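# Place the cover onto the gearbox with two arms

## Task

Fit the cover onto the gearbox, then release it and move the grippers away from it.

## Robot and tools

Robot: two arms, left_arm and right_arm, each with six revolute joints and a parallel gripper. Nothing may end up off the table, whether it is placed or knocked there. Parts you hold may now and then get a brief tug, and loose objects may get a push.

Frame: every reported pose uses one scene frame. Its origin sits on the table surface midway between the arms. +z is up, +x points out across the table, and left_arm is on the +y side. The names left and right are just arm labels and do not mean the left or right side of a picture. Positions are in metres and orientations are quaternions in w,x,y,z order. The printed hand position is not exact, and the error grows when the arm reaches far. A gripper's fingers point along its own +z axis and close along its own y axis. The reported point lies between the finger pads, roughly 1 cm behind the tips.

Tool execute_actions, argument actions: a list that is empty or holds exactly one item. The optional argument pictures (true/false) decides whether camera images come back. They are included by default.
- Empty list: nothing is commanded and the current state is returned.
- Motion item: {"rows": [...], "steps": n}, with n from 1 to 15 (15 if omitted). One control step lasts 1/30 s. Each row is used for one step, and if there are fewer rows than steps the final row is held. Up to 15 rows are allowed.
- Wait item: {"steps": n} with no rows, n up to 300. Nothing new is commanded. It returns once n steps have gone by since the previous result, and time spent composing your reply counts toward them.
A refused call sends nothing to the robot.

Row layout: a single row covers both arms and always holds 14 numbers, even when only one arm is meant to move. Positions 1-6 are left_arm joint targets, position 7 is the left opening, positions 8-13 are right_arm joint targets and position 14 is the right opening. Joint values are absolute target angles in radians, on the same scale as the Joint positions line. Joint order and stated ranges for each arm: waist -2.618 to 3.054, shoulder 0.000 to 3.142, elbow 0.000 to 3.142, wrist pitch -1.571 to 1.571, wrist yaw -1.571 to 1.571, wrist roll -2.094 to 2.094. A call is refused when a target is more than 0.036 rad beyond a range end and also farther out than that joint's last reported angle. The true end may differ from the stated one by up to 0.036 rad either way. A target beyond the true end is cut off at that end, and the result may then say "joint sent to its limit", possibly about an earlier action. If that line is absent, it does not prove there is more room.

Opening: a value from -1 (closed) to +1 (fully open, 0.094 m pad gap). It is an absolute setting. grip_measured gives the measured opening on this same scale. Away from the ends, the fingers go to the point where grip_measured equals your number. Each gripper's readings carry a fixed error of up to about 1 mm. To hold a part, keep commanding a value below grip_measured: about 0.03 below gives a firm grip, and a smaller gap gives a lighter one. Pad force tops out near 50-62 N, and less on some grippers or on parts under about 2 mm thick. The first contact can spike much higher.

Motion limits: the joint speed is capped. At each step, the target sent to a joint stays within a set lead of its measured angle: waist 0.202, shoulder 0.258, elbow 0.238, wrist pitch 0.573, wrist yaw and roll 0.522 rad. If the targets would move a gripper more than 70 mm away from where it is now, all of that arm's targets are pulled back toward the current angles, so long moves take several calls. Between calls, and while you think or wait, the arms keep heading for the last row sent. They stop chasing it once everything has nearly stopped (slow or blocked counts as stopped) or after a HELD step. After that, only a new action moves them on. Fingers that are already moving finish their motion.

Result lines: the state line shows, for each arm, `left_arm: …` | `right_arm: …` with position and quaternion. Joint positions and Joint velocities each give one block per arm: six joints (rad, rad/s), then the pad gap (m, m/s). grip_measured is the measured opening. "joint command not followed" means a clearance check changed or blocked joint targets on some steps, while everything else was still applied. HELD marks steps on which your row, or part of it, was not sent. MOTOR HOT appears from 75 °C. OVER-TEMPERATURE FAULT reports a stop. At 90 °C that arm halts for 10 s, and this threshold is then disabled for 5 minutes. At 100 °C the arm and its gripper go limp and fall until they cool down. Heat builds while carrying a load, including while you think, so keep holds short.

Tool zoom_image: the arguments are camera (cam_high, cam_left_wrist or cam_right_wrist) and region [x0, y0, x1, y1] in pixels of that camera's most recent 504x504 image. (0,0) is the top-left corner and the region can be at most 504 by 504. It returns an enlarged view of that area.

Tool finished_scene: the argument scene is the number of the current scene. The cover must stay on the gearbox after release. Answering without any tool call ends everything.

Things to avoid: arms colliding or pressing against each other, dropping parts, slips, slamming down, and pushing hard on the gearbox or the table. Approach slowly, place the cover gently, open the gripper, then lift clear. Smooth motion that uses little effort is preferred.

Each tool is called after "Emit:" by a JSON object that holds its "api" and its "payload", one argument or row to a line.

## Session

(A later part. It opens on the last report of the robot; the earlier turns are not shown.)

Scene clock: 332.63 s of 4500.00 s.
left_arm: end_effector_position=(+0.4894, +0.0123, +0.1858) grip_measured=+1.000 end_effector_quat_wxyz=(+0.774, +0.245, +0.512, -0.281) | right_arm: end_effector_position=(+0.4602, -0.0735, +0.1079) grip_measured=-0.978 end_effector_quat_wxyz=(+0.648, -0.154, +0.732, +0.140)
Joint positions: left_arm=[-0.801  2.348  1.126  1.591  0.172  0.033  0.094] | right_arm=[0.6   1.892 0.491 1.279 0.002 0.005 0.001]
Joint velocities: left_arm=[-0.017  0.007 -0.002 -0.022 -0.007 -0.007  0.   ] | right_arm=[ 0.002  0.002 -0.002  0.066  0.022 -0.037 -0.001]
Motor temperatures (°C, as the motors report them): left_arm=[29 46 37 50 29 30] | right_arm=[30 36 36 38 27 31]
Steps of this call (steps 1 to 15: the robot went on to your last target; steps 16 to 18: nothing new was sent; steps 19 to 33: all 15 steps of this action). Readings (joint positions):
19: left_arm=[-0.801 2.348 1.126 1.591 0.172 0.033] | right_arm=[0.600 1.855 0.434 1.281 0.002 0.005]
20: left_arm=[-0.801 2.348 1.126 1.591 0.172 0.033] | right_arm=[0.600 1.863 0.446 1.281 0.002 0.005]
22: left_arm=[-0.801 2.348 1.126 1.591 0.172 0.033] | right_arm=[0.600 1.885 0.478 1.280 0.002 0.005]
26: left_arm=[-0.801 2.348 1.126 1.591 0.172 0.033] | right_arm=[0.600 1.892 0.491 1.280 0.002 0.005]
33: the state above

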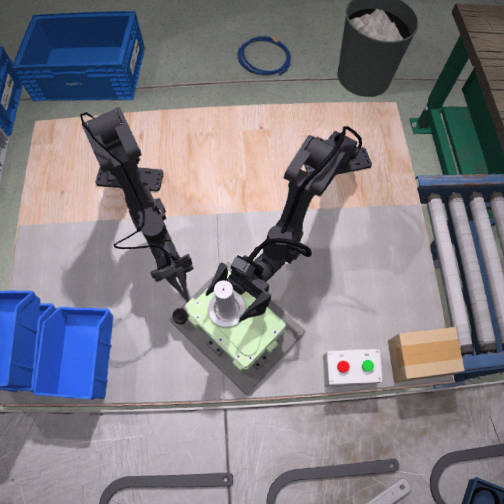

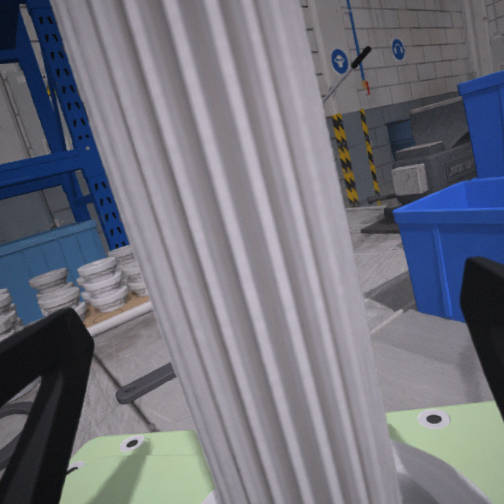

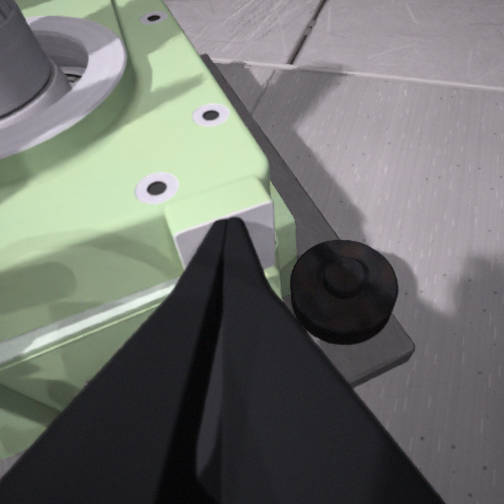

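Emit:
{"api": "execute_actions", "payload": {
  "actions": [
    {"rows":[[-0.8,2.32,1.13,1.57,0.175,0.05,1,0.6,1.93,0.54,1.27,0,0,-1]],"steps":15}
  ]
}}

Scene clock: 333.57 s of 4500.00 s.
left_arm: end_effector_position=(+0.4894, +0.0122, +0.1871) grip_measured=+1.000 end_effector_quat_wxyz=(+0.775, +0.247, +0.511, -0.278) | right_arm: end_effector_position=(+0.4613, -0.0731, +0.1076) grip_measured=-0.978 end_effector_quat_wxyz=(+0.650, -0.154, +0.731, +0.140)
Joint positions: left_arm=[-0.801  2.344  1.126  1.588  0.172  0.041  0.094] | right_arm=[0.6   1.903 0.495 1.292 0.002 0.005 0.001]
Joint velocities: left_arm=[0.012 0.007 0.022 0.022 0.007 0.022 0.   ] | right_arm=[ 0.012 -0.007 -0.002  0.007  0.066  0.007 -0.001]
Motor temperatures (°C, as the motors report them): left_arm=[29 47 37 50 29 30] | right_arm=[30 36 36 38 27 31]
Steps of this call (steps 1 to 13: the robot went on to your last target; steps 14 to 28: all 15 steps of this action). Readings (joint positions):
14: left_arm=[-0.801 2.346 1.126 1.591 0.172 0.034] | right_arm=[0.600 1.895 0.494 1.279 0.002 0.005]
15: left_arm=[-0.801 2.345 1.126 1.591 0.172 0.036] | right_arm=[0.600 1.899 0.495 1.286 0.002 0.005]
17: left_arm=[-0.801 2.344 1.126 1.589 0.172 0.039] | right_arm=[0.600 1.902 0.495 1.291 0.002 0.005]
21: left_arm=[-0.801 2.344 1.126 1.588 0.172 0.041] | right_arm=[0.600 1.903 0.495 1.292 0.002 0.005]
28: the state above

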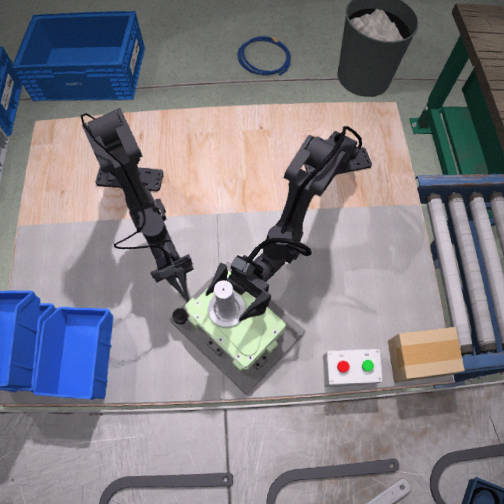

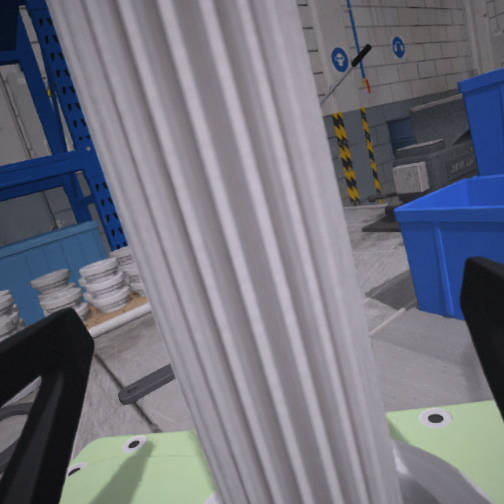

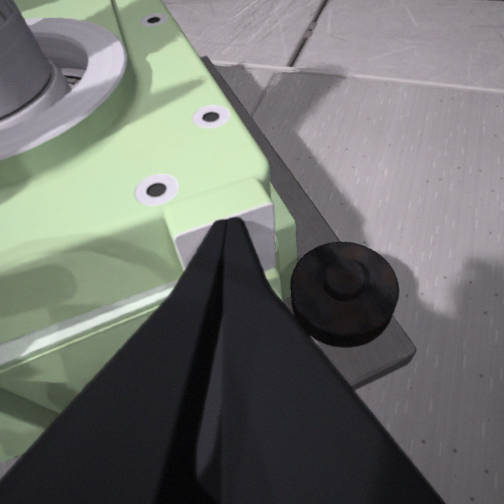

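Emit:
{"api": "execute_actions", "payload": {
  "actions": [
    {"rows":[[-0.8,2.27,1.13,1.57,0.175,0.05,1,0.6,1.91,0.59,1.3,0,0,-1]],"steps":15}
  ]
}}

Scene clock: 334.60 s of 4500.00 s.
left_arm: end_effector_position=(+0.4867, +0.0142, +0.2164) grip_measured=+1.000 end_effector_quat_wxyz=(+0.788, +0.244, +0.493, -0.278) | right_arm: end_effector_position=(+0.4618, -0.0728, +0.1084) grip_measured=-0.978 end_effector_quat_wxyz=(+0.651, -0.154, +0.730, +0.141)
Joint positions: left_arm=[-0.801  2.285  1.126  1.571  0.172  0.045  0.094] | right_arm=[0.6   1.903 0.497 1.293 0.002 0.005 0.001]
Joint velocities: left_arm=[ 0.007 -0.017 -0.012 -0.007 -0.007 -0.066  0.   ] | right_arm=[ 0.007  0.007  0.002  0.037 -0.022 -0.022 -0.   ]
Motor temperatures (°C, as the motors report them): left_arm=[29 47 37 50 29 30] | right_arm=[30 36 36 38 27 31]
Steps of this call (steps 1 to 15: the robot went on to your last target; step 16: nothing new was sent; steps 17 to 31: all 15 steps of this action). Readings (joint positions):
17: left_arm=[-0.801 2.339 1.126 1.584 0.172 0.042] | right_arm=[0.600 1.903 0.497 1.293 0.002 0.005]
18: left_arm=[-0.801 2.333 1.126 1.575 0.172 0.042] | right_arm=[0.600 1.903 0.497 1.293 0.002 0.005]
20: left_arm=[-0.801 2.313 1.126 1.572 0.172 0.043] | right_arm=[0.600 1.903 0.497 1.293 0.002 0.005]
24: left_arm=[-0.801 2.286 1.126 1.572 0.172 0.044] | right_arm=[0.600 1.903 0.497 1.293 0.002 0.005]
31: the state above

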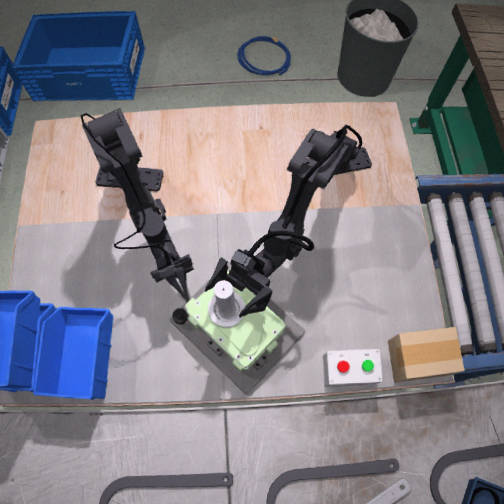

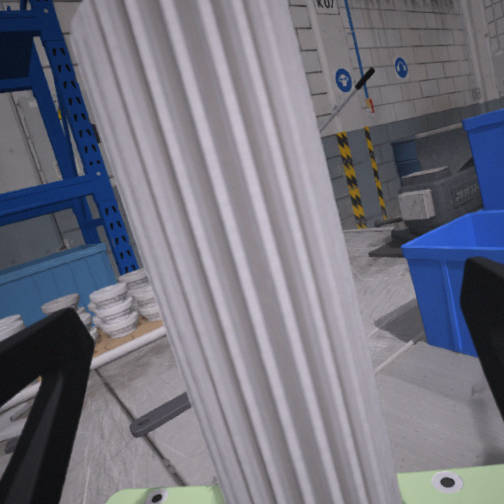

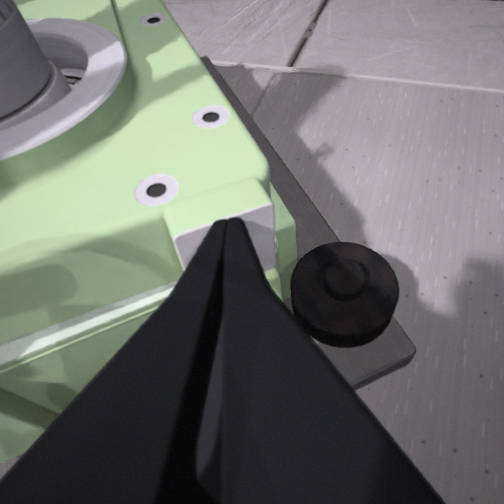

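Emit:
{"api": "execute_actions", "payload": {
  "actions": [
    {"rows":[[-0.8,2.27,1.13,1.57,0.175,0.05,1,0.6,1.85,0.42,1.3,0,0,-1],[-0.8,2.27,1.13,1.57,0.175,0.05,1,0.6,1.82,0.36,1.3,0,0,-1],[-0.8,2.27,1.13,1.57,0.175,0.05,1,0.6,1.8,0.3,1.3,0,0,-1],[-0.8,2.27,1.13,1.57,0.175,0.05,1,0.6,1.8,0.3,1.3,0,0,-1],[-0.8,2.27,1.13,1.57,0.175,0.05,1,0.6,1.8,0.3,1.3,0,0,-1],[-0.8,2.27,1.13,1.57,0.175,0.05,1,0.6,1.8,0.3,1.3,0,1.57,0.1]],"steps":15}
  ],
  "pictures": false
}}

Emit:
{"api": "execute_actions", "payload": {
  "actions": [
    {"rows":[[-0.8,2.27,1.13,1.57,0.175,0.05,1,0.6,1.8,0.3,1.3,0,1.57,0.1]],"steps":15}
  ],
  "pictures": false
}}

Emit:
{"api": "execute_actions", "payload": {
  "actions": [
    {"rows":[[-0.8,2.27,1.13,1.57,0.175,0.05,1,0.6,1.85,0.34,1.3,0,1.57,0.1],[-0.8,2.27,1.13,1.57,0.175,0.05,1,0.6,1.89,0.37,1.3,0,1.57,0.1],[-0.8,2.27,1.13,1.57,0.175,0.05,1,0.6,1.94,0.40,1.3,0,1.57,0.1]],"steps":15}
  ]
}}

Scene clock: 336.43 s of 4500.00 s.
left_arm: end_effector_position=(+0.4867, +0.0142, +0.2164) grip_measured=+1.000 end_effector_quat_wxyz=(+0.788, +0.244, +0.493, -0.278) | right_arm: end_effector_position=(+0.4157, -0.0934, +0.0777) grip_measured=+0.098 end_effector_quat_wxyz=(+0.476, +0.217, +0.751, +0.403)
Joint positions: left_arm=[-0.801  2.285  1.126  1.571  0.172  0.045  0.094] | right_arm=[0.6   1.824 0.309 1.292 0.001 0.984 0.052]
Joint velocities: left_arm=[-0.007  0.002  0.002 -0.007  0.037  0.007  0.   ] | right_arm=[ 0.022 -0.012  0.002 -0.007  0.022  2.806 -0.   ]
Motor temperatures (°C, as the motors report them): left_arm=[29 48 37 50 29 30] | right_arm=[30 36 36 38 27 31]
Steps of this call (steps 1 to 15: the robot went on to your last target; steps 16 to 40: nothing new was sent; steps 41 to 55: all 15 steps of this action). Readings (joint positions):
41: left_arm=[-0.801 2.285 1.126 1.571 0.172 0.045] | right_arm=[0.600 1.898 0.485 1.294 0.002 0.005]
42: left_arm=[-0.801 2.285 1.126 1.571 0.172 0.045] | right_arm=[0.600 1.884 0.461 1.295 0.002 0.005]
44: left_arm=[-0.801 2.285 1.126 1.571 0.172 0.045] | right_arm=[0.600 1.841 0.377 1.298 0.002 0.005]
48: left_arm=[-0.801 2.285 1.126 1.571 0.172 0.045] | right_arm=[0.600 1.824 0.309 1.291 0.001 0.285]
55: the state above

Scene clock: 336.93 s of 4500.00 s.
left_arm: end_effector_position=(+0.4867, +0.0142, +0.2164) grip_measured=+1.000 end_effector_quat_wxyz=(+0.788, +0.244, +0.493, -0.278) | right_arm: end_effector_position=(+0.4157, -0.0934, +0.0777) grip_measured=+0.098 end_effector_quat_wxyz=(+0.345, +0.418, +0.661, +0.520)
Joint positions: left_arm=[-0.801  2.285  1.126  1.571  0.172  0.045  0.094] | right_arm=[0.6   1.824 0.309 1.292 0.001 1.548 0.052]
Joint velocities: left_arm=[ 0.017  0.017  0.002  0.022 -0.007 -0.007  0.   ] | right_arm=[-0.017 -0.027 -0.012  0.022  0.007  0.11  -0.   ]
Motor temperatures (°C, as the motors report them): left_arm=[29 48 37 50 29 30] | right_arm=[30 36 36 38 27 31]
Steps of this call (steps 1 to 15: all 15 steps of this action). Readings (joint positions):
1: left_arm=[-0.801 2.285 1.126 1.571 0.172 0.045] | right_arm=[0.600 1.824 0.309 1.292 0.001 1.084]
2: left_arm=[-0.801 2.285 1.126 1.571 0.172 0.045] | right_arm=[0.600 1.824 0.309 1.292 0.001 1.179]
4: left_arm=[-0.801 2.285 1.126 1.571 0.172 0.045] | right_arm=[0.600 1.824 0.309 1.292 0.001 1.320]
8: left_arm=[-0.801 2.285 1.126 1.571 0.172 0.045] | right_arm=[0.600 1.824 0.309 1.292 0.001 1.468]
15: the state above

Scene clock: 337.43 s of 4500.00 s.
left_arm: end_effector_position=(+0.4867, +0.0142, +0.2164) grip_measured=+1.000 end_effector_quat_wxyz=(+0.788, +0.244, +0.493, -0.278) | right_arm: end_effector_position=(+0.4280, -0.0879, +0.0544) grip_measured=+0.098 end_effector_quat_wxyz=(+0.330, +0.432, +0.668, +0.508)
Joint positions: left_arm=[-0.801  2.285  1.126  1.571  0.172  0.045  0.094] | right_arm=[0.6   1.937 0.372 1.296 0.001 1.569 0.052]
Joint velocities: left_arm=[-0.007 -0.007  0.002 -0.022 -0.022 -0.037  0.   ] | right_arm=[-0.007 -0.007 -0.012  0.022 -0.022  0.066 -0.001]
Motor temperatures (°C, as the motors report them): left_arm=[29 48 37 50 29 30] | right_arm=[30 36 36 38 27 31]
Steps of this call (steps 1 to 15: all 15 steps of this action). Readings (joint positions):
1: left_arm=[-0.801 2.285 1.126 1.571 0.172 0.045] | right_arm=[0.600 1.826 0.309 1.292 0.001 1.553]
2: left_arm=[-0.801 2.285 1.126 1.571 0.172 0.045] | right_arm=[0.600 1.835 0.313 1.294 0.001 1.556]
4: left_arm=[-0.801 2.285 1.126 1.571 0.172 0.045] | right_arm=[0.600 1.886 0.347 1.298 0.001 1.561]
8: left_arm=[-0.801 2.285 1.126 1.571 0.172 0.045] | right_arm=[0.600 1.936 0.372 1.296 0.001 1.566]
15: the state above

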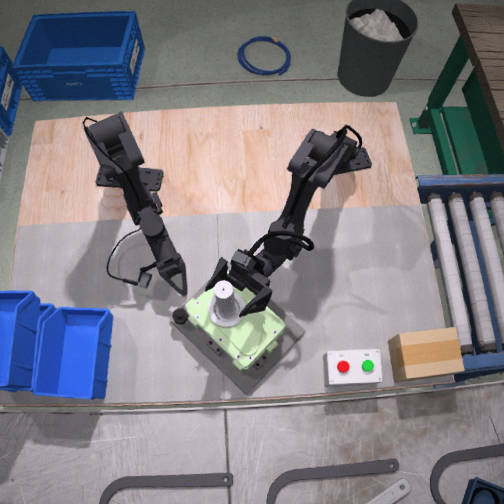

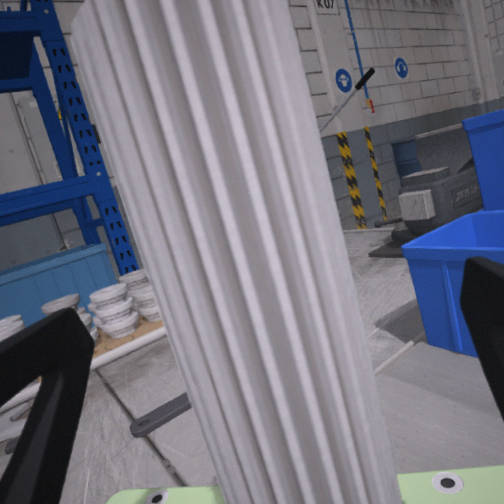

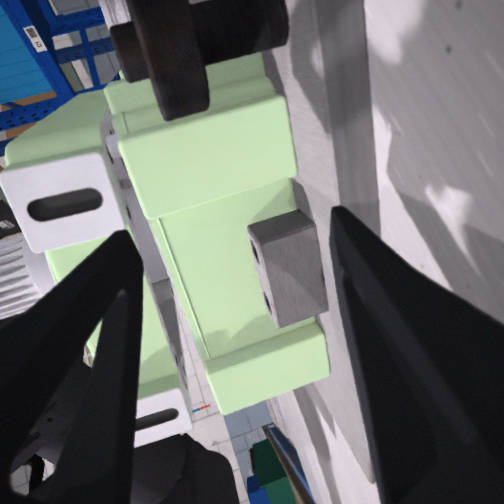

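Emit:
{"api": "execute_actions", "payload": {
  "actions": [
    {"rows":[[-0.8,2.27,1.13,1.57,0.175,0.05,1,0.6,1.96,0.45,1.3,0,1.57,0.1],[-0.8,2.27,1.13,1.57,0.175,0.05,1,0.6,1.99,0.49,1.3,0,1.57,0.1]],"steps":15}
  ]
}}

Scene clock: 338.43 s of 4500.00 s.
left_arm: end_effector_position=(+0.4867, +0.0142, +0.2164) grip_measured=+1.000 end_effector_quat_wxyz=(+0.788, +0.244, +0.493, -0.278) | right_arm: end_effector_position=(+0.4517, -0.0773, +0.0657) grip_measured=+0.098 end_effector_quat_wxyz=(+0.341, +0.424, +0.655, +0.525)
Joint positions: left_arm=[-0.801  2.285  1.126  1.571  0.172  0.045  0.094] | right_arm=[0.6   1.98  0.466 1.295 0.001 1.57  0.052]
Joint velocities: left_arm=[ 0.007 -0.002 -0.007 -0.022  0.066 -0.095  0.   ] | right_arm=[ 0.002 -0.007 -0.017 -0.022 -0.095 -0.007 -0.001]
Motor temperatures (°C, as the motors report them): left_arm=[29 48 37 50 29 30] | right_arm=[30 36 36 38 27 31]
Steps of this call (steps 1 to 15: the robot went on to your last target; steps 16 to 30: all 15 steps of this action). Readings (joint positions):
16: left_arm=[-0.801 2.285 1.126 1.571 0.172 0.045] | right_arm=[0.600 1.938 0.377 1.295 0.001 1.569]
17: left_arm=[-0.801 2.285 1.126 1.571 0.172 0.045] | right_arm=[0.600 1.948 0.396 1.295 0.001 1.570]
19: left_arm=[-0.801 2.285 1.126 1.571 0.172 0.045] | right_arm=[0.600 1.974 0.444 1.295 0.001 1.570]
23: left_arm=[-0.801 2.285 1.126 1.571 0.172 0.045] | right_arm=[0.600 1.980 0.466 1.295 0.001 1.570]
30: the state above

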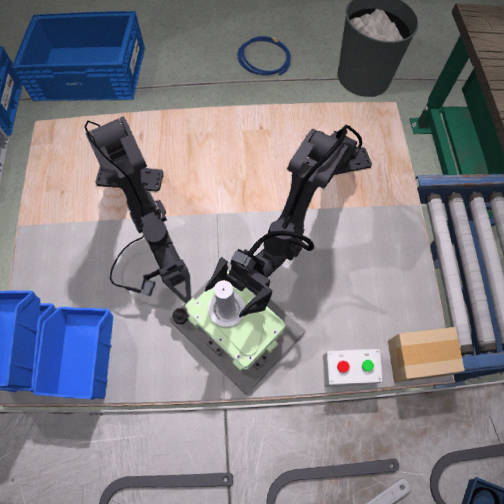

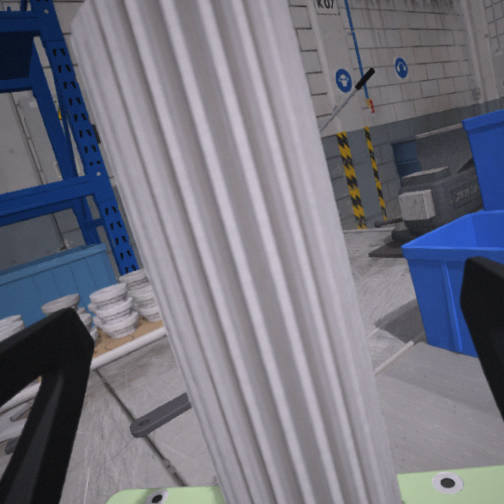

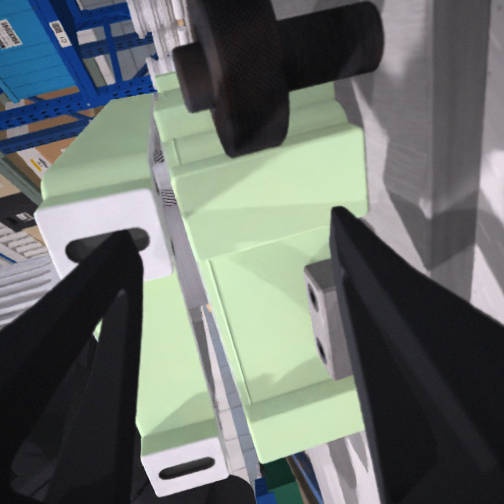

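Emit:
{"api": "execute_actions", "payload": {
  "actions": [
    {"rows":[[-0.8,2.27,1.13,1.57,0.175,0.05,1,0.59,2.02,0.495,1.3,0,1.57,0.1]],"steps":15}
  ]
}}

Scene clock: 339.57 s of 4500.00 s.
left_arm: end_effector_position=(+0.4867, +0.0142, +0.2164) grip_measured=+1.000 end_effector_quat_wxyz=(+0.788, +0.244, +0.493, -0.278) | right_arm: end_effector_position=(+0.4500, -0.0780, +0.0520) grip_measured=+0.098 end_effector_quat_wxyz=(+0.334, +0.429, +0.663, +0.515)
Joint positions: left_arm=[-0.801  2.285  1.126  1.571  0.172  0.045  0.094] | right_arm=[0.6   2.015 0.466 1.299 0.001 1.57  0.052]
Joint velocities: left_arm=[-0.017  0.022 -0.002 -0.037 -0.066 -0.022  0.   ] | right_arm=[ 0.007  0.002 -0.002 -0.037  0.051  0.051 -0.001]
Motor temperatures (°C, as the motors report them): left_arm=[29 48 37 50 29 30] | right_arm=[30 36 36 38 27 31]
Steps of this call (steps 1 to 15: the robot went on to your last target; steps 16 to 19: nothing new was sent; steps 20 to 34: all 15 steps of this action). Readings (joint positions):
20: left_arm=[-0.801 2.285 1.126 1.571 0.172 0.045] | right_arm=[0.600 1.983 0.466 1.297 0.001 1.570]
21: left_arm=[-0.801 2.285 1.126 1.571 0.172 0.045] | right_arm=[0.600 1.990 0.466 1.300 0.001 1.570]
23: left_arm=[-0.801 2.285 1.126 1.571 0.172 0.045] | right_arm=[0.600 2.005 0.466 1.300 0.001 1.570]
27: left_arm=[-0.801 2.285 1.126 1.571 0.172 0.045] | right_arm=[0.600 2.015 0.466 1.299 0.001 1.570]
34: the state above

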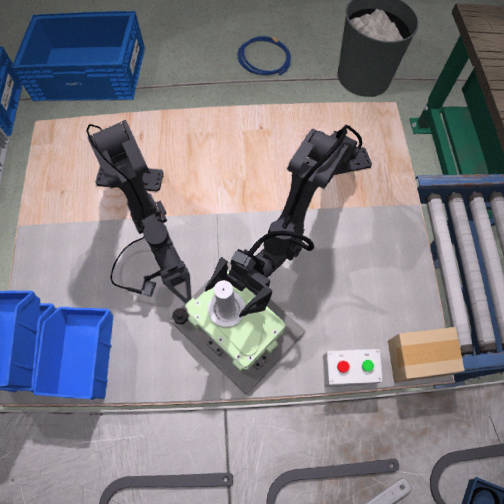

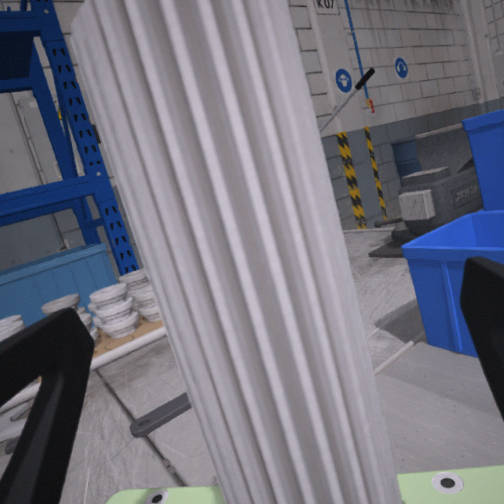

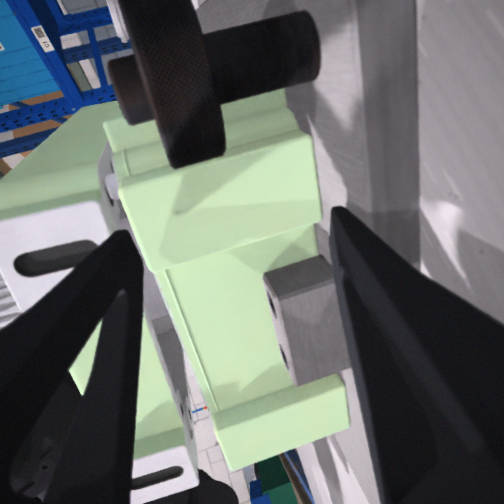

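Aligned with gap. Advance ~1.5 cm level.

Emit:
{"api": "execute_actions", "payload": {
  "actions": [
    {"rows":[[-0.8,2.27,1.13,1.57,0.175,0.05,1,0.6,2.04,0.52,1.3,0,1.57,0.1],[-0.8,2.27,1.13,1.57,0.175,0.05,1,0.6,2.07,0.55,1.3,0,1.57,0.1]],"steps":15}
  ]
}}

Scene clock: 340.63 s of 4500.00 s.
left_arm: end_effector_position=(+0.4867, +0.0142, +0.2164) grip_measured=+1.000 end_effector_quat_wxyz=(+0.788, +0.244, +0.493, -0.278) | right_arm: end_effector_position=(+0.4602, -0.0733, +0.0520) grip_measured=+0.098 end_effector_quat_wxyz=(+0.338, +0.426, +0.658, +0.521)
Joint positions: left_arm=[-0.801  2.285  1.126  1.571  0.172  0.045  0.094] | right_arm=[0.6   2.053 0.509 1.313 0.001 1.57  0.052]
Joint velocities: left_arm=[ 0.012 -0.027 -0.007 -0.066  0.051  0.007  0.   ] | right_arm=[-0.012 -0.007 -0.002 -0.007  0.051  0.051  0.   ]
Motor temperatures (°C, as the motors report them): left_arm=[29 48 37 49 29 30] | right_arm=[30 36 36 38 27 31]
Steps of this call (steps 1 to 15: the robot went on to your last target; steps 16 to 17: nothing new was sent; steps 18 to 32: all 15 steps of this action). Readings (joint positions):
18: left_arm=[-0.801 2.285 1.126 1.571 0.172 0.045] | right_arm=[0.600 2.017 0.468 1.299 0.001 1.570]
19: left_arm=[-0.801 2.285 1.126 1.571 0.172 0.045] | right_arm=[0.600 2.025 0.480 1.299 0.001 1.570]
21: left_arm=[-0.801 2.285 1.126 1.571 0.172 0.045] | right_arm=[0.600 2.046 0.500 1.313 0.001 1.570]
25: left_arm=[-0.801 2.285 1.126 1.571 0.172 0.045] | right_arm=[0.600 2.053 0.509 1.313 0.001 1.570]
32: the state above

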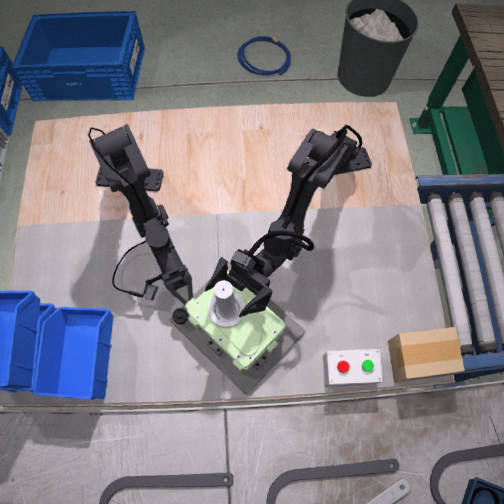

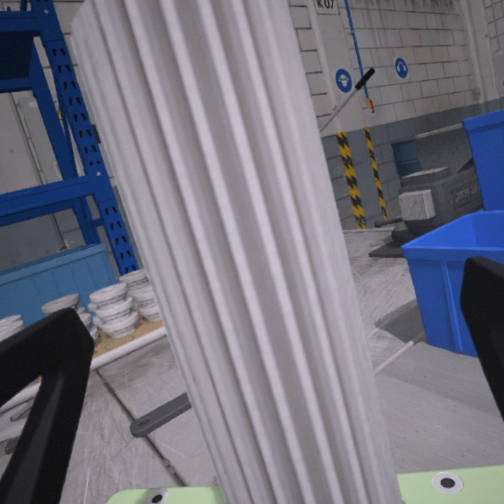

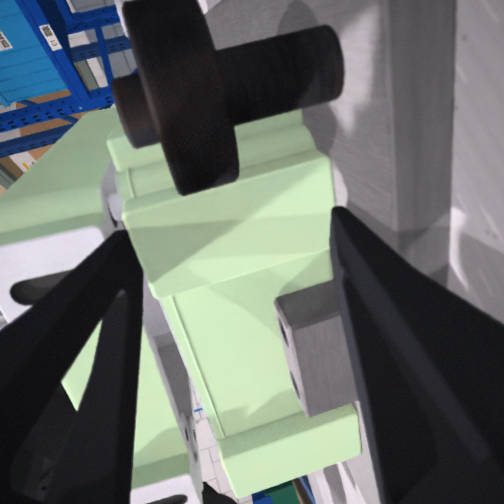

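Emit:
{"api": "execute_actions", "payload": {
  "actions": [
    {"rows":[[-0.8,2.27,1.13,1.57,0.175,0.05,1,0.6,2.08,0.56,1.3,0,1.57,0.1],[-0.8,2.27,1.13,1.57,0.175,0.05,1,0.6,2.08,0.56,1.3,0,1.57,0.1],[-0.8,2.27,1.13,1.57,0.175,0.05,1,0.6,2.08,0.56,1.3,0,1.57,0.1],[-0.8,2.27,1.13,1.57,0.175,0.05,1,0.6,2.08,0.56,1.3,0,1.57,0.15],[-0.8,2.27,1.13,1.57,0.175,0.05,1,0.6,2.08,0.56,1.3,0,1.57,0.2],[-0.8,2.27,1.13,1.57,0.175,0.05,1,0.6,2.08,0.56,1.3,0,1.57,0.25]],"steps":15}
  ]
}}

Scene clock: 341.80 s of 4500.00 s.
left_arm: end_effector_position=(+0.4867, +0.0142, +0.2164) grip_measured=+1.000 end_effector_quat_wxyz=(+0.788, +0.244, +0.493, -0.278) | right_arm: end_effector_position=(+0.4621, -0.0731, +0.0530) grip_measured=+0.242 end_effector_quat_wxyz=(+0.340, +0.425, +0.656, +0.523)
Joint positions: left_arm=[-0.801  2.285  1.126  1.571  0.172  0.045  0.094] | right_arm=[0.6   2.06  0.515 1.321 0.004 1.57  0.058]
Joint velocities: left_arm=[-0.012  0.012  0.012  0.051  0.081  0.007  0.   ] | right_arm=[-0.007 -0.002 -0.007  0.022 -0.022 -0.022 -0.001]
Motor temperatures (°C, as the motors report them): left_arm=[29 49 37 49 29 30] | right_arm=[30 36 36 38 27 31]
Steps of this call (steps 1 to 15: the robot went on to your last target; steps 16 to 20: nothing new was sent; steps 21 to 35: all 15 steps of this action). Readings (joint positions):
21: left_arm=[-0.801 2.285 1.126 1.571 0.172 0.045] | right_arm=[0.600 2.053 0.509 1.313 0.001 1.570]
22: left_arm=[-0.801 2.285 1.126 1.571 0.172 0.045] | right_arm=[0.600 2.053 0.509 1.313 0.001 1.570]
24: left_arm=[-0.801 2.285 1.126 1.571 0.172 0.045] | right_arm=[0.600 2.054 0.509 1.312 0.001 1.570]
28: left_arm=[-0.801 2.285 1.126 1.571 0.172 0.045] | right_arm=[0.600 2.060 0.515 1.321 0.004 1.570]
35: the state above

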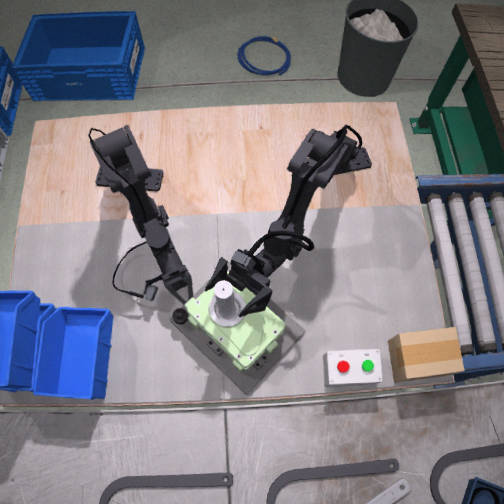

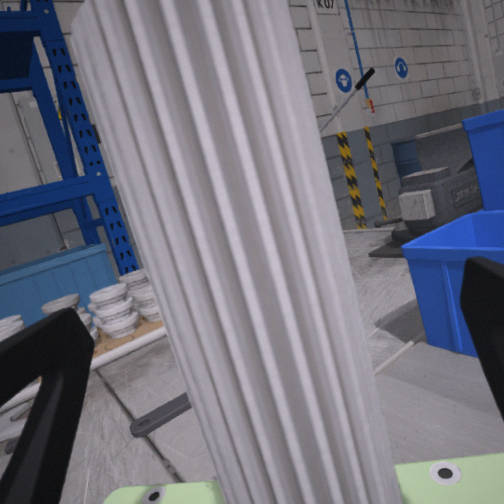

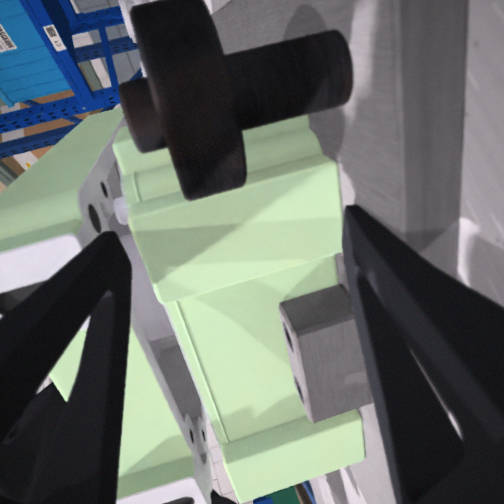

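Lifted.

Emit:
{"api": "zoom_image", "payload": {
  "camera": "cam_right_wrist",
  "region": [50,150,180,280]
}}

Region (50, 150, 180, 280) of cam_right_wrist's 504x504 image, scaled by 3.877, with more detail than that image has.

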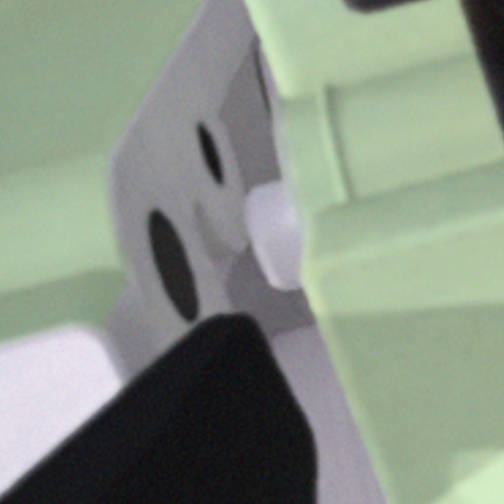

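Emit:
{"api": "execute_actions", "payload": {
  "actions": [
    {"rows":[[-0.8,2.27,1.13,1.57,0.175,0.05,1,0.6,2.06,0.52,1.3,0,1.57,0.2],[-0.8,2.27,1.13,1.57,0.175,0.05,1,0.6,2.06,0.52,1.3,0,1.57,0.15],[-0.8,2.27,1.13,1.57,0.175,0.05,1,0.6,2.06,0.52,1.3,0,1.57,0.12],[-0.8,2.27,1.13,1.57,0.175,0.05,1,0.6,2.03,0.48,1.3,0,1.57,0.12],[-0.8,2.27,1.13,1.57,0.175,0.05,1,0.6,2.0,0.45,1.3,0,1.57,0.12],[-0.8,2.27,1.13,1.57,0.175,0.05,1,0.6,1.96,0.41,1.3,0,1.57,0.12],[-0.8,2.27,1.13,1.57,0.175,0.05,1,0.6,1.9,0.36,1.3,0,1.57,0.12],[-0.8,2.27,1.13,1.57,0.175,0.05,1,0.6,1.84,0.3,1.33,0,1.57,0.12],[-0.8,2.27,1.13,1.57,0.175,0.05,1,0.6,1.79,0.23,1.33,0,1.57,0.22]],"steps":15}
  ]
}}

Scene clock: 344.20 s of 4500.00 s.
left_arm: end_effector_position=(+0.4867, +0.0142, +0.2164) grip_measured=+1.000 end_effector_quat_wxyz=(+0.788, +0.244, +0.493, -0.278) | right_arm: end_effector_position=(+0.4004, -0.1007, +0.0721) grip_measured=+0.218 end_effector_quat_wxyz=(+0.337, +0.428, +0.660, +0.518)
Joint positions: left_arm=[-0.801  2.285  1.126  1.571  0.172  0.045  0.094] | right_arm=[0.6   1.805 0.243 1.322 0.003 1.57  0.057]
Joint velocities: left_arm=[-0.002 -0.007  0.012  0.037 -0.066 -0.022  0.   ] | right_arm=[-0.002 -0.007  0.002 -0.022 -0.022 -0.022  0.   ]
Motor temperatures (°C, as the motors report them): left_arm=[29 49 36 49 29 30] | right_arm=[30 36 36 38 27 31]
Steps of this call (steps 1 to 15: the robot went on to your last target; steps 16 to 57: nothing new was sent; steps 58 to 72: all 15 steps of this action). Readings (joint positions):
58: left_arm=[-0.801 2.285 1.126 1.571 0.172 0.045] | right_arm=[0.600 2.060 0.515 1.320 0.004 1.570]
59: left_arm=[-0.801 2.285 1.126 1.571 0.172 0.045] | right_arm=[0.600 2.060 0.515 1.319 0.003 1.570]
61: left_arm=[-0.801 2.285 1.126 1.571 0.172 0.045] | right_arm=[0.600 2.060 0.513 1.316 0.003 1.570]
65: left_arm=[-0.801 2.285 1.126 1.571 0.172 0.045] | right_arm=[0.600 1.966 0.413 1.309 0.003 1.570]
72: the state above

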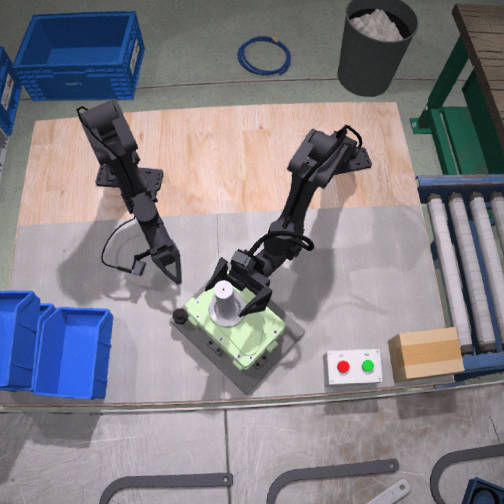

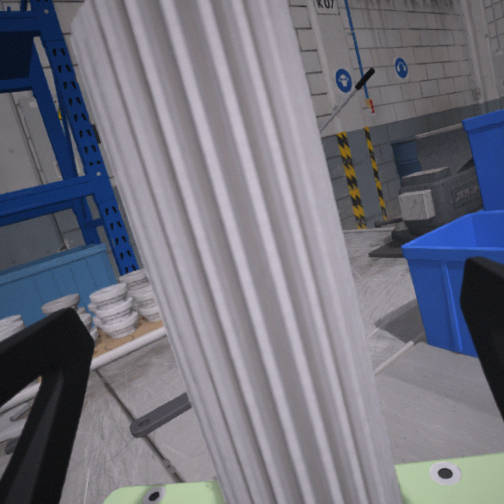

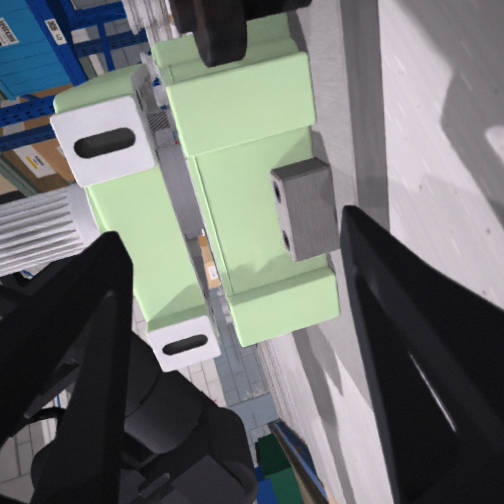

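Emit:
{"api": "execute_actions", "payload": {
  "actions": [
    {"rows":[[-0.8,2.2,1.05,1.57,0.175,0.05,1,0.6,1.79,0.23,1.33,0,1.57,0.22],[-0.8,2.13,0.95,1.57,0.175,0.05,1,0.6,1.79,0.23,1.33,0,1.57,0.22],[-0.8,2.06,0.85,1.57,0.175,0.05,1,0.6,1.79,0.23,1.33,0,1.57,0.22],[-0.8,2.0,0.75,1.57,0.175,0.05,1,0.6,1.79,0.23,1.33,0,1.57,0.22],[-0.8,1.93,0.65,1.57,0.175,0.05,1,0.6,1.79,0.23,1.33,0,1.57,0.22],[-0.8,1.85,0.55,1.57,0.175,0.05,1,0.6,1.79,0.23,1.33,0,1.57,0.22]],"steps":15}
  ],
  "pictures": false
}}

Emit:
{"api": "execute_actions", "payload": {
  "actions": [
    {"rows":[[-0.62,1.85,0.5,1.3,0.1,-1.57,0.13,0.6,1.79,0.23,1.33,0,1.57,0.22]],"steps":15}
  ],
  "pictures": false
}}

Emit:
{"api": "execute_actions", "payload": {
  "actions": [
    {"rows":[[-0.62,1.95,0.55,1.25,0.1,-1.57,0.13,0.6,1.79,0.23,1.33,0,1.57,0.22]],"steps":15}
  ]
}}

Scene clock: 346.57 s of 4500.00 s.
left_arm: end_effector_position=(+0.3911, +0.0808, +0.2285) grip_measured=+1.000 end_effector_quat_wxyz=(+0.756, +0.256, +0.537, -0.273) | right_arm: end_effector_position=(+0.4004, -0.1007, +0.0722) grip_measured=+0.218 end_effector_quat_wxyz=(+0.337, +0.428, +0.660, +0.518)
Joint positions: left_arm=[-0.801  1.847  0.569  1.58   0.173  0.045  0.094] | right_arm=[0.6   1.805 0.243 1.322 0.003 1.57  0.057]
Joint velocities: left_arm=[ 0.022 -0.007 -0.002 -0.007  0.095 -0.037  0.   ] | right_arm=[ 0.007 -0.017  0.012  0.022  0.007  0.007 -0.   ]
Motor temperatures (°C, as the motors report them): left_arm=[29 49 36 49 29 30] | right_arm=[30 36 36 38 27 31]
Steps of this call (steps 1 to 15: the robot went on to your last target; steps 16 to 56: nothing new was sent; steps 57 to 71: all 15 steps of this action). Readings (joint positions):
57: left_arm=[-0.801 2.277 1.117 1.567 0.172 0.045] | right_arm=[0.600 1.805 0.243 1.322 0.003 1.570]
58: left_arm=[-0.801 2.251 1.077 1.558 0.172 0.045] | right_arm=[0.600 1.805 0.243 1.322 0.003 1.570]
60: left_arm=[-0.801 2.148 0.924 1.545 0.172 0.045] | right_arm=[0.600 1.805 0.243 1.322 0.003 1.570]
64: left_arm=[-0.801 1.893 0.614 1.559 0.173 0.045] | right_arm=[0.600 1.805 0.243 1.322 0.003 1.570]
71: the state above

Scene clock: 347.07 s of 4500.00 s.
left_arm: end_effector_position=(+0.4435, +0.1626, +0.1425) grip_measured=+0.133 end_effector_quat_wxyz=(+0.425, -0.270, +0.662, -0.556) | right_arm: end_effector_position=(+0.4004, -0.1007, +0.0722) grip_measured=+0.218 end_effector_quat_wxyz=(+0.337, +0.428, +0.660, +0.518)
Joint positions: left_arm=[-0.613  1.851  0.513  1.316  0.108 -1.304  0.053] | right_arm=[0.6   1.805 0.243 1.322 0.003 1.57  0.057]
Joint velocities: left_arm=[-0.017  0.007 -0.012 -0.11   0.022 -1.751 -0.   ] | right_arm=[ 0.017 -0.012  0.002 -0.022 -0.066  0.007 -0.   ]
Motor temperatures (°C, as the motors report them): left_arm=[29 49 36 49 29 30] | right_arm=[30 36 36 38 27 31]
Steps of this call (steps 1 to 15: all 15 steps of this action). Readings (joint positions):
1: left_arm=[-0.789 1.846 0.566 1.564 0.177 -0.008] | right_arm=[0.600 1.805 0.243 1.322 0.003 1.570]
2: left_arm=[-0.761 1.845 0.559 1.539 0.176 -0.080] | right_arm=[0.600 1.805 0.243 1.322 0.003 1.570]
4: left_arm=[-0.684 1.845 0.540 1.468 0.156 -0.256] | right_arm=[0.600 1.805 0.243 1.322 0.003 1.570]
8: left_arm=[-0.613 1.850 0.515 1.361 0.111 -0.655] | right_arm=[0.600 1.805 0.243 1.322 0.003 1.570]
15: the state above

Scene clock: 347.57 s of 4500.00 s.
left_arm: end_effector_position=(+0.4450, +0.1620, +0.0847) grip_measured=+0.133 end_effector_quat_wxyz=(+0.316, -0.384, +0.664, -0.558) | right_arm: end_effector_position=(+0.4004, -0.1007, +0.0722) grip_measured=+0.218 end_effector_quat_wxyz=(+0.337, +0.428, +0.660, +0.518)
Joint positions: left_arm=[-0.613  1.958  0.528  1.251  0.108 -1.561  0.053] | right_arm=[0.6   1.805 0.243 1.322 0.003 1.57  0.057]
Joint velocities: left_arm=[-0.012  0.007 -0.017 -0.022  0.051  0.037 -0.001] | right_arm=[-0.012 -0.007 -0.007 -0.007  0.022 -0.037 -0.   ]
Motor temperatures (°C, as the motors report them): left_arm=[29 49 36 49 29 30] | right_arm=[30 36 36 38 27 31]
Steps of this call (steps 1 to 15: all 15 steps of this action). Readings (joint positions):
1: left_arm=[-0.613 1.861 0.515 1.317 0.108 -1.357] | right_arm=[0.600 1.805 0.243 1.322 0.003 1.570]
2: left_arm=[-0.613 1.881 0.523 1.317 0.108 -1.400] | right_arm=[0.600 1.805 0.243 1.322 0.003 1.570]
4: left_arm=[-0.613 1.925 0.528 1.300 0.108 -1.461] | right_arm=[0.600 1.805 0.243 1.322 0.003 1.570]
8: left_arm=[-0.613 1.958 0.528 1.253 0.108 -1.526] | right_arm=[0.600 1.805 0.243 1.322 0.003 1.570]
15: the state above

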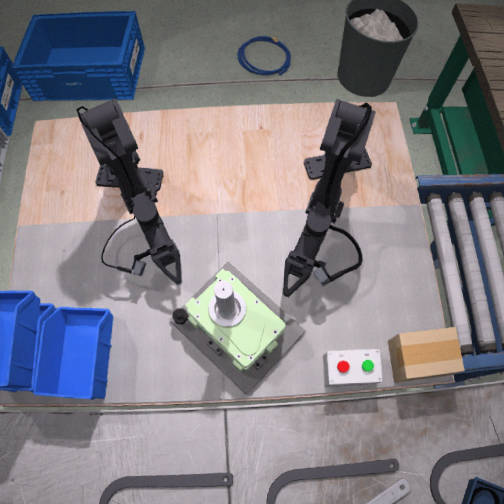

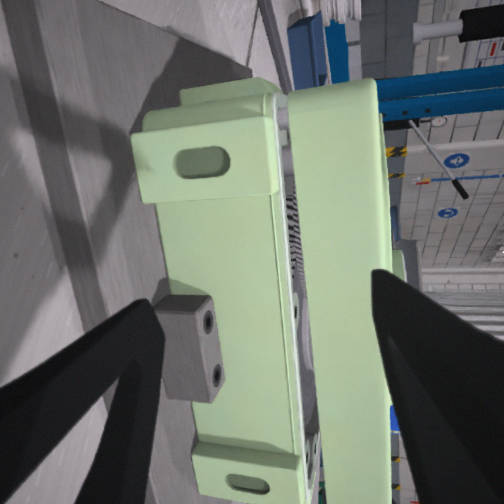

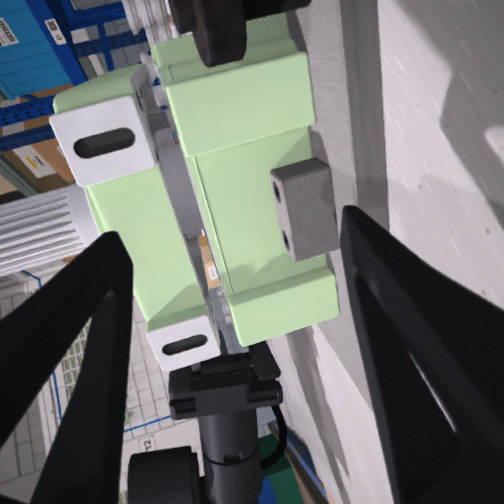

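Emit:
{"api": "zoom_image", "payload": {
  "camera": "cam_left_wrist",
  "region": [240,70,340,190]
}}

Region (240, 70, 340, 190) of cam_left_wrist's 504x504 image, scaled by 4.200, with more detail than that image has.

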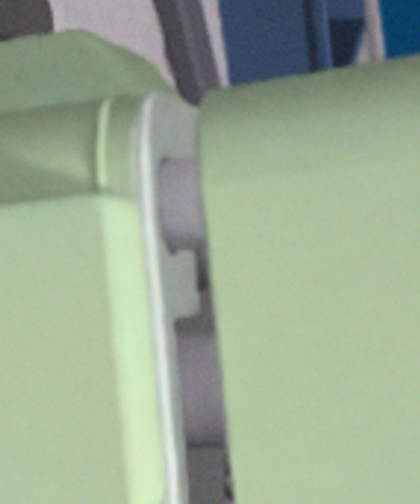

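Emit:
{"api": "execute_actions", "payload": {
  "actions": [
    {"rows":[[-0.62,1.95,0.55,1.25,0.1,-1.57,0.13,0.6,1.7,0.3,1.2,0,0,-1]],"steps":15}
  ],
  "pictures": false
}}

Emit:
{"api": "execute_actions", "payload": {
  "actions": [
    {"rows":[[-0.62,1.95,0.55,1.25,0.1,-1.57,0.13,0.79,1.65,0.5,0.8,0,0,-1]],"steps":15}
  ]
}}

Scene clock: 350.17 s of 4500.00 s.
left_arm: end_effector_position=(+0.4450, +0.1620, +0.0847) grip_measured=+0.133 end_effector_quat_wxyz=(+0.313, -0.387, +0.663, -0.560) | right_arm: end_effector_position=(+0.4064, -0.0980, +0.0884) grip_measured=-0.978 end_effector_quat_wxyz=(+0.592, -0.082, +0.778, +0.193)
Joint positions: left_arm=[-0.613  1.958  0.528  1.251  0.108 -1.569  0.053] | right_arm=[0.6   1.718 0.275 1.217 0.003 0.211 0.001]
Joint velocities: left_arm=[-0.007  0.002 -0.002 -0.081  0.095  0.037 -0.002] | right_arm=[-0.012 -0.002  0.007 -0.037  0.037 -1.414 -0.   ]
Motor temperatures (°C, as the motors report them): left_arm=[29 48 36 50 29 30] | right_arm=[30 36 36 39 27 31]
Steps of this call (steps 1 to 15: the robot went on to your last target; steps 16 to 63: nothing new was sent; steps 64 to 78: all 15 steps of this action). Readings (joint positions):
64: left_arm=[-0.613 1.958 0.528 1.251 0.108 -1.569] | right_arm=[0.600 1.793 0.247 1.300 0.003 1.492]
65: left_arm=[-0.613 1.958 0.528 1.251 0.108 -1.569] | right_arm=[0.600 1.771 0.251 1.271 0.003 1.393]
67: left_arm=[-0.613 1.958 0.528 1.251 0.108 -1.569] | right_arm=[0.600 1.736 0.262 1.250 0.003 1.195]
71: left_arm=[-0.613 1.958 0.528 1.251 0.108 -1.569] | right_arm=[0.600 1.718 0.275 1.241 0.003 0.801]
78: the state above

Scene clock: 350.67 s of 4500.00 s.
left_arm: end_effector_position=(+0.4450, +0.1620, +0.0847) grip_measured=+0.133 end_effector_quat_wxyz=(+0.313, -0.387, +0.663, -0.560) | right_arm: end_effector_position=(+0.3970, -0.0143, +0.0883) grip_measured=-0.979 end_effector_quat_wxyz=(+0.541, -0.242, +0.787, +0.172)
Joint positions: left_arm=[-0.613  1.958  0.528  1.251  0.108 -1.569  0.053] | right_arm=[0.791 1.668 0.48  0.825 0.006 0.013 0.001]
Joint velocities: left_arm=[-0.032 -0.007 -0.002  0.037 -0.007  0.022 -0.   ] | right_arm=[ 0.002  0.002 -0.007 -0.095  0.022 -0.11  -0.001]
Motor temperatures (°C, as the motors report them): left_arm=[29 48 36 50 29 30] | right_arm=[30 36 36 39 27 31]
Steps of this call (steps 1 to 15: all 15 steps of this action). Readings (joint positions):
1: left_arm=[-0.613 1.958 0.528 1.251 0.108 -1.569] | right_arm=[0.623 1.710 0.299 1.160 0.017 0.174]
2: left_arm=[-0.613 1.958 0.528 1.251 0.108 -1.569] | right_arm=[0.671 1.704 0.349 1.070 0.022 0.142]
4: left_arm=[-0.613 1.958 0.528 1.251 0.108 -1.569] | right_arm=[0.760 1.695 0.444 0.970 0.009 0.092]
8: left_arm=[-0.613 1.958 0.528 1.251 0.108 -1.569] | right_arm=[0.791 1.668 0.480 0.892 0.008 0.040]
15: the state above

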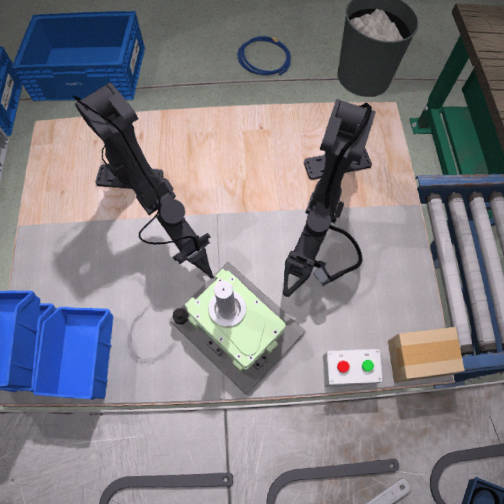

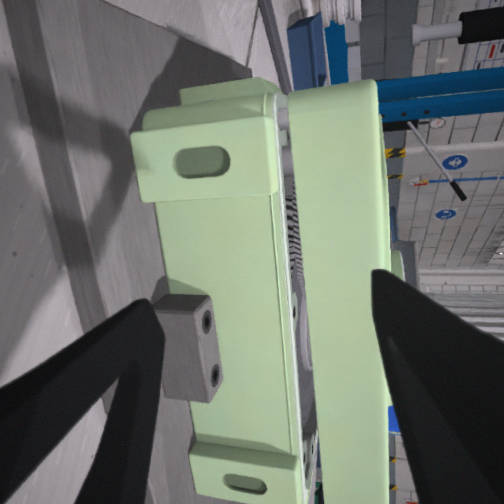

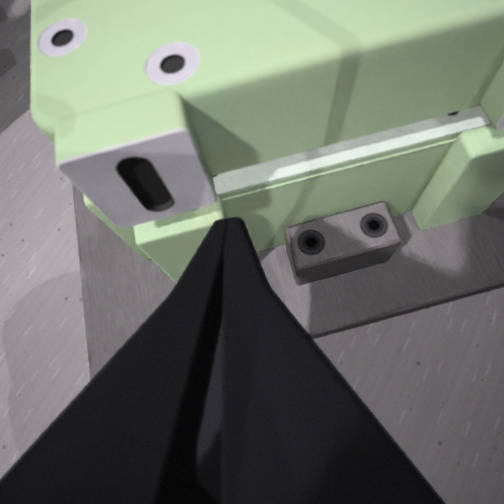

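Emit:
{"api": "execute_actions", "payload": {
  "actions": [
    {"rows":[[-0.62,1.95,0.55,1.25,0.1,-1.57,0.13,0.8,1.52,0.5,0.8,0,0,-1],[-0.62,1.95,0.55,1.25,0.1,-1.57,0.13,0.8,1.52,0.5,0.8,0,0,-1],[-0.62,1.95,0.55,1.25,0.1,-1.57,0.13,0.8,1.52,0.5,0.8,0,0,-1],[-0.62,1.95,0.55,1.25,0.1,-1.57,0.13,0.8,1.52,0.5,0.8,0,0,-1],[-0.62,1.95,0.55,1.25,0.1,-1.57,0.13,0.8,1.52,0.55,0.8,0,0,-1],[-0.62,1.95,0.55,1.25,0.1,-1.57,0.13,0.82,1.56,0.62,0.75,0,0,-1],[-0.62,1.95,0.55,1.25,0.1,-1.57,0.13,0.82,1.6,0.7,0.65,0,0,-1],[-0.62,1.95,0.55,1.25,0.1,-1.57,0.13,0.82,1.63,0.74,0.55,0,0,-1]],"steps":15}
  ]
}}

Scene clock: 352.03 s of 4500.00 s.
left_arm: end_effector_position=(+0.4450, +0.1620, +0.0847) grip_measured=+0.133 end_effector_quat_wxyz=(+0.313, -0.387, +0.663, -0.560) | right_arm: end_effector_position=(+0.4282, +0.0208, +0.1584) grip_measured=-0.979 end_effector_quat_wxyz=(+0.570, -0.247, +0.761, +0.187)
Joint positions: left_arm=[-0.613  1.958  0.528  1.251  0.108 -1.57   0.053] | right_arm=[0.814 1.618 0.721 0.612 0.004 0.005 0.001]
Joint velocities: left_arm=[-0.002 -0.017 -0.007 -0.037  0.007  0.007  0.001] | right_arm=[-0.012  0.061 -0.017 -0.432 -0.022 -0.037 -0.   ]
Motor temperatures (°C, as the motors report them): left_arm=[29 48 36 50 29 30] | right_arm=[30 36 36 39 27 31]
Steps of this call (steps 1 to 26: the robot went on to your last target; steps 27 to 41: all 15 steps of this action). Readings (joint positions):
27: left_arm=[-0.613 1.958 0.528 1.251 0.108 -1.569] | right_arm=[0.791 1.654 0.480 0.801 0.006 0.006]
28: left_arm=[-0.613 1.958 0.528 1.251 0.108 -1.570] | right_arm=[0.791 1.625 0.480 0.782 0.006 0.006]
30: left_arm=[-0.613 1.958 0.528 1.251 0.108 -1.570] | right_arm=[0.791 1.567 0.480 0.787 0.006 0.006]
34: left_arm=[-0.613 1.958 0.528 1.251 0.108 -1.570] | right_arm=[0.804 1.573 0.608 0.725 0.006 0.006]
41: the state above

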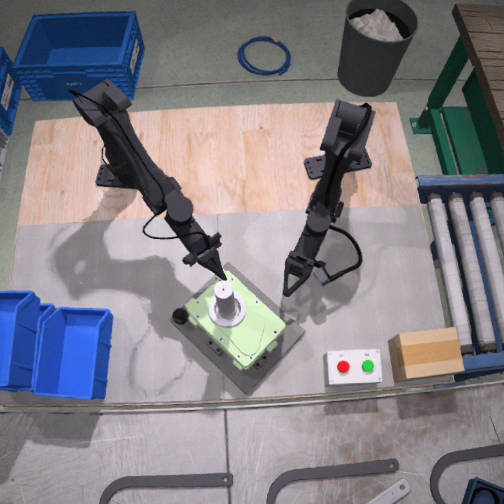

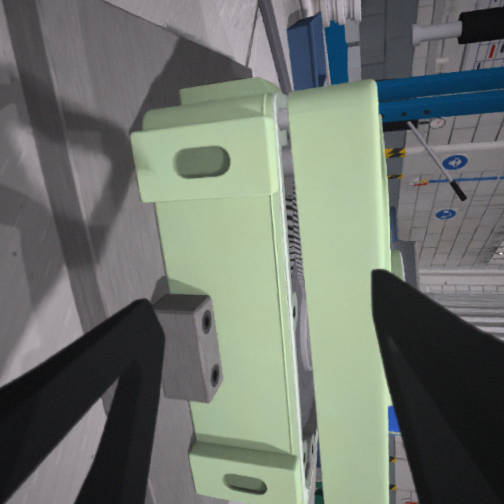

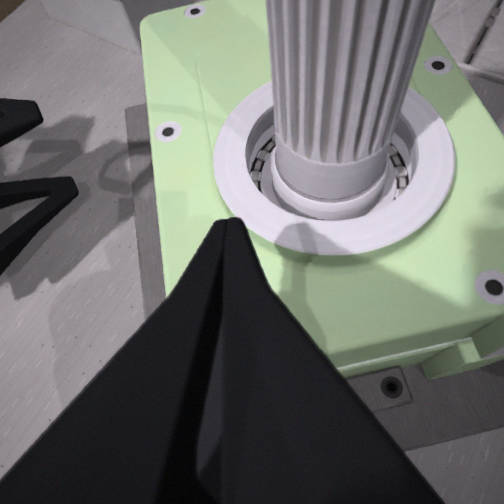

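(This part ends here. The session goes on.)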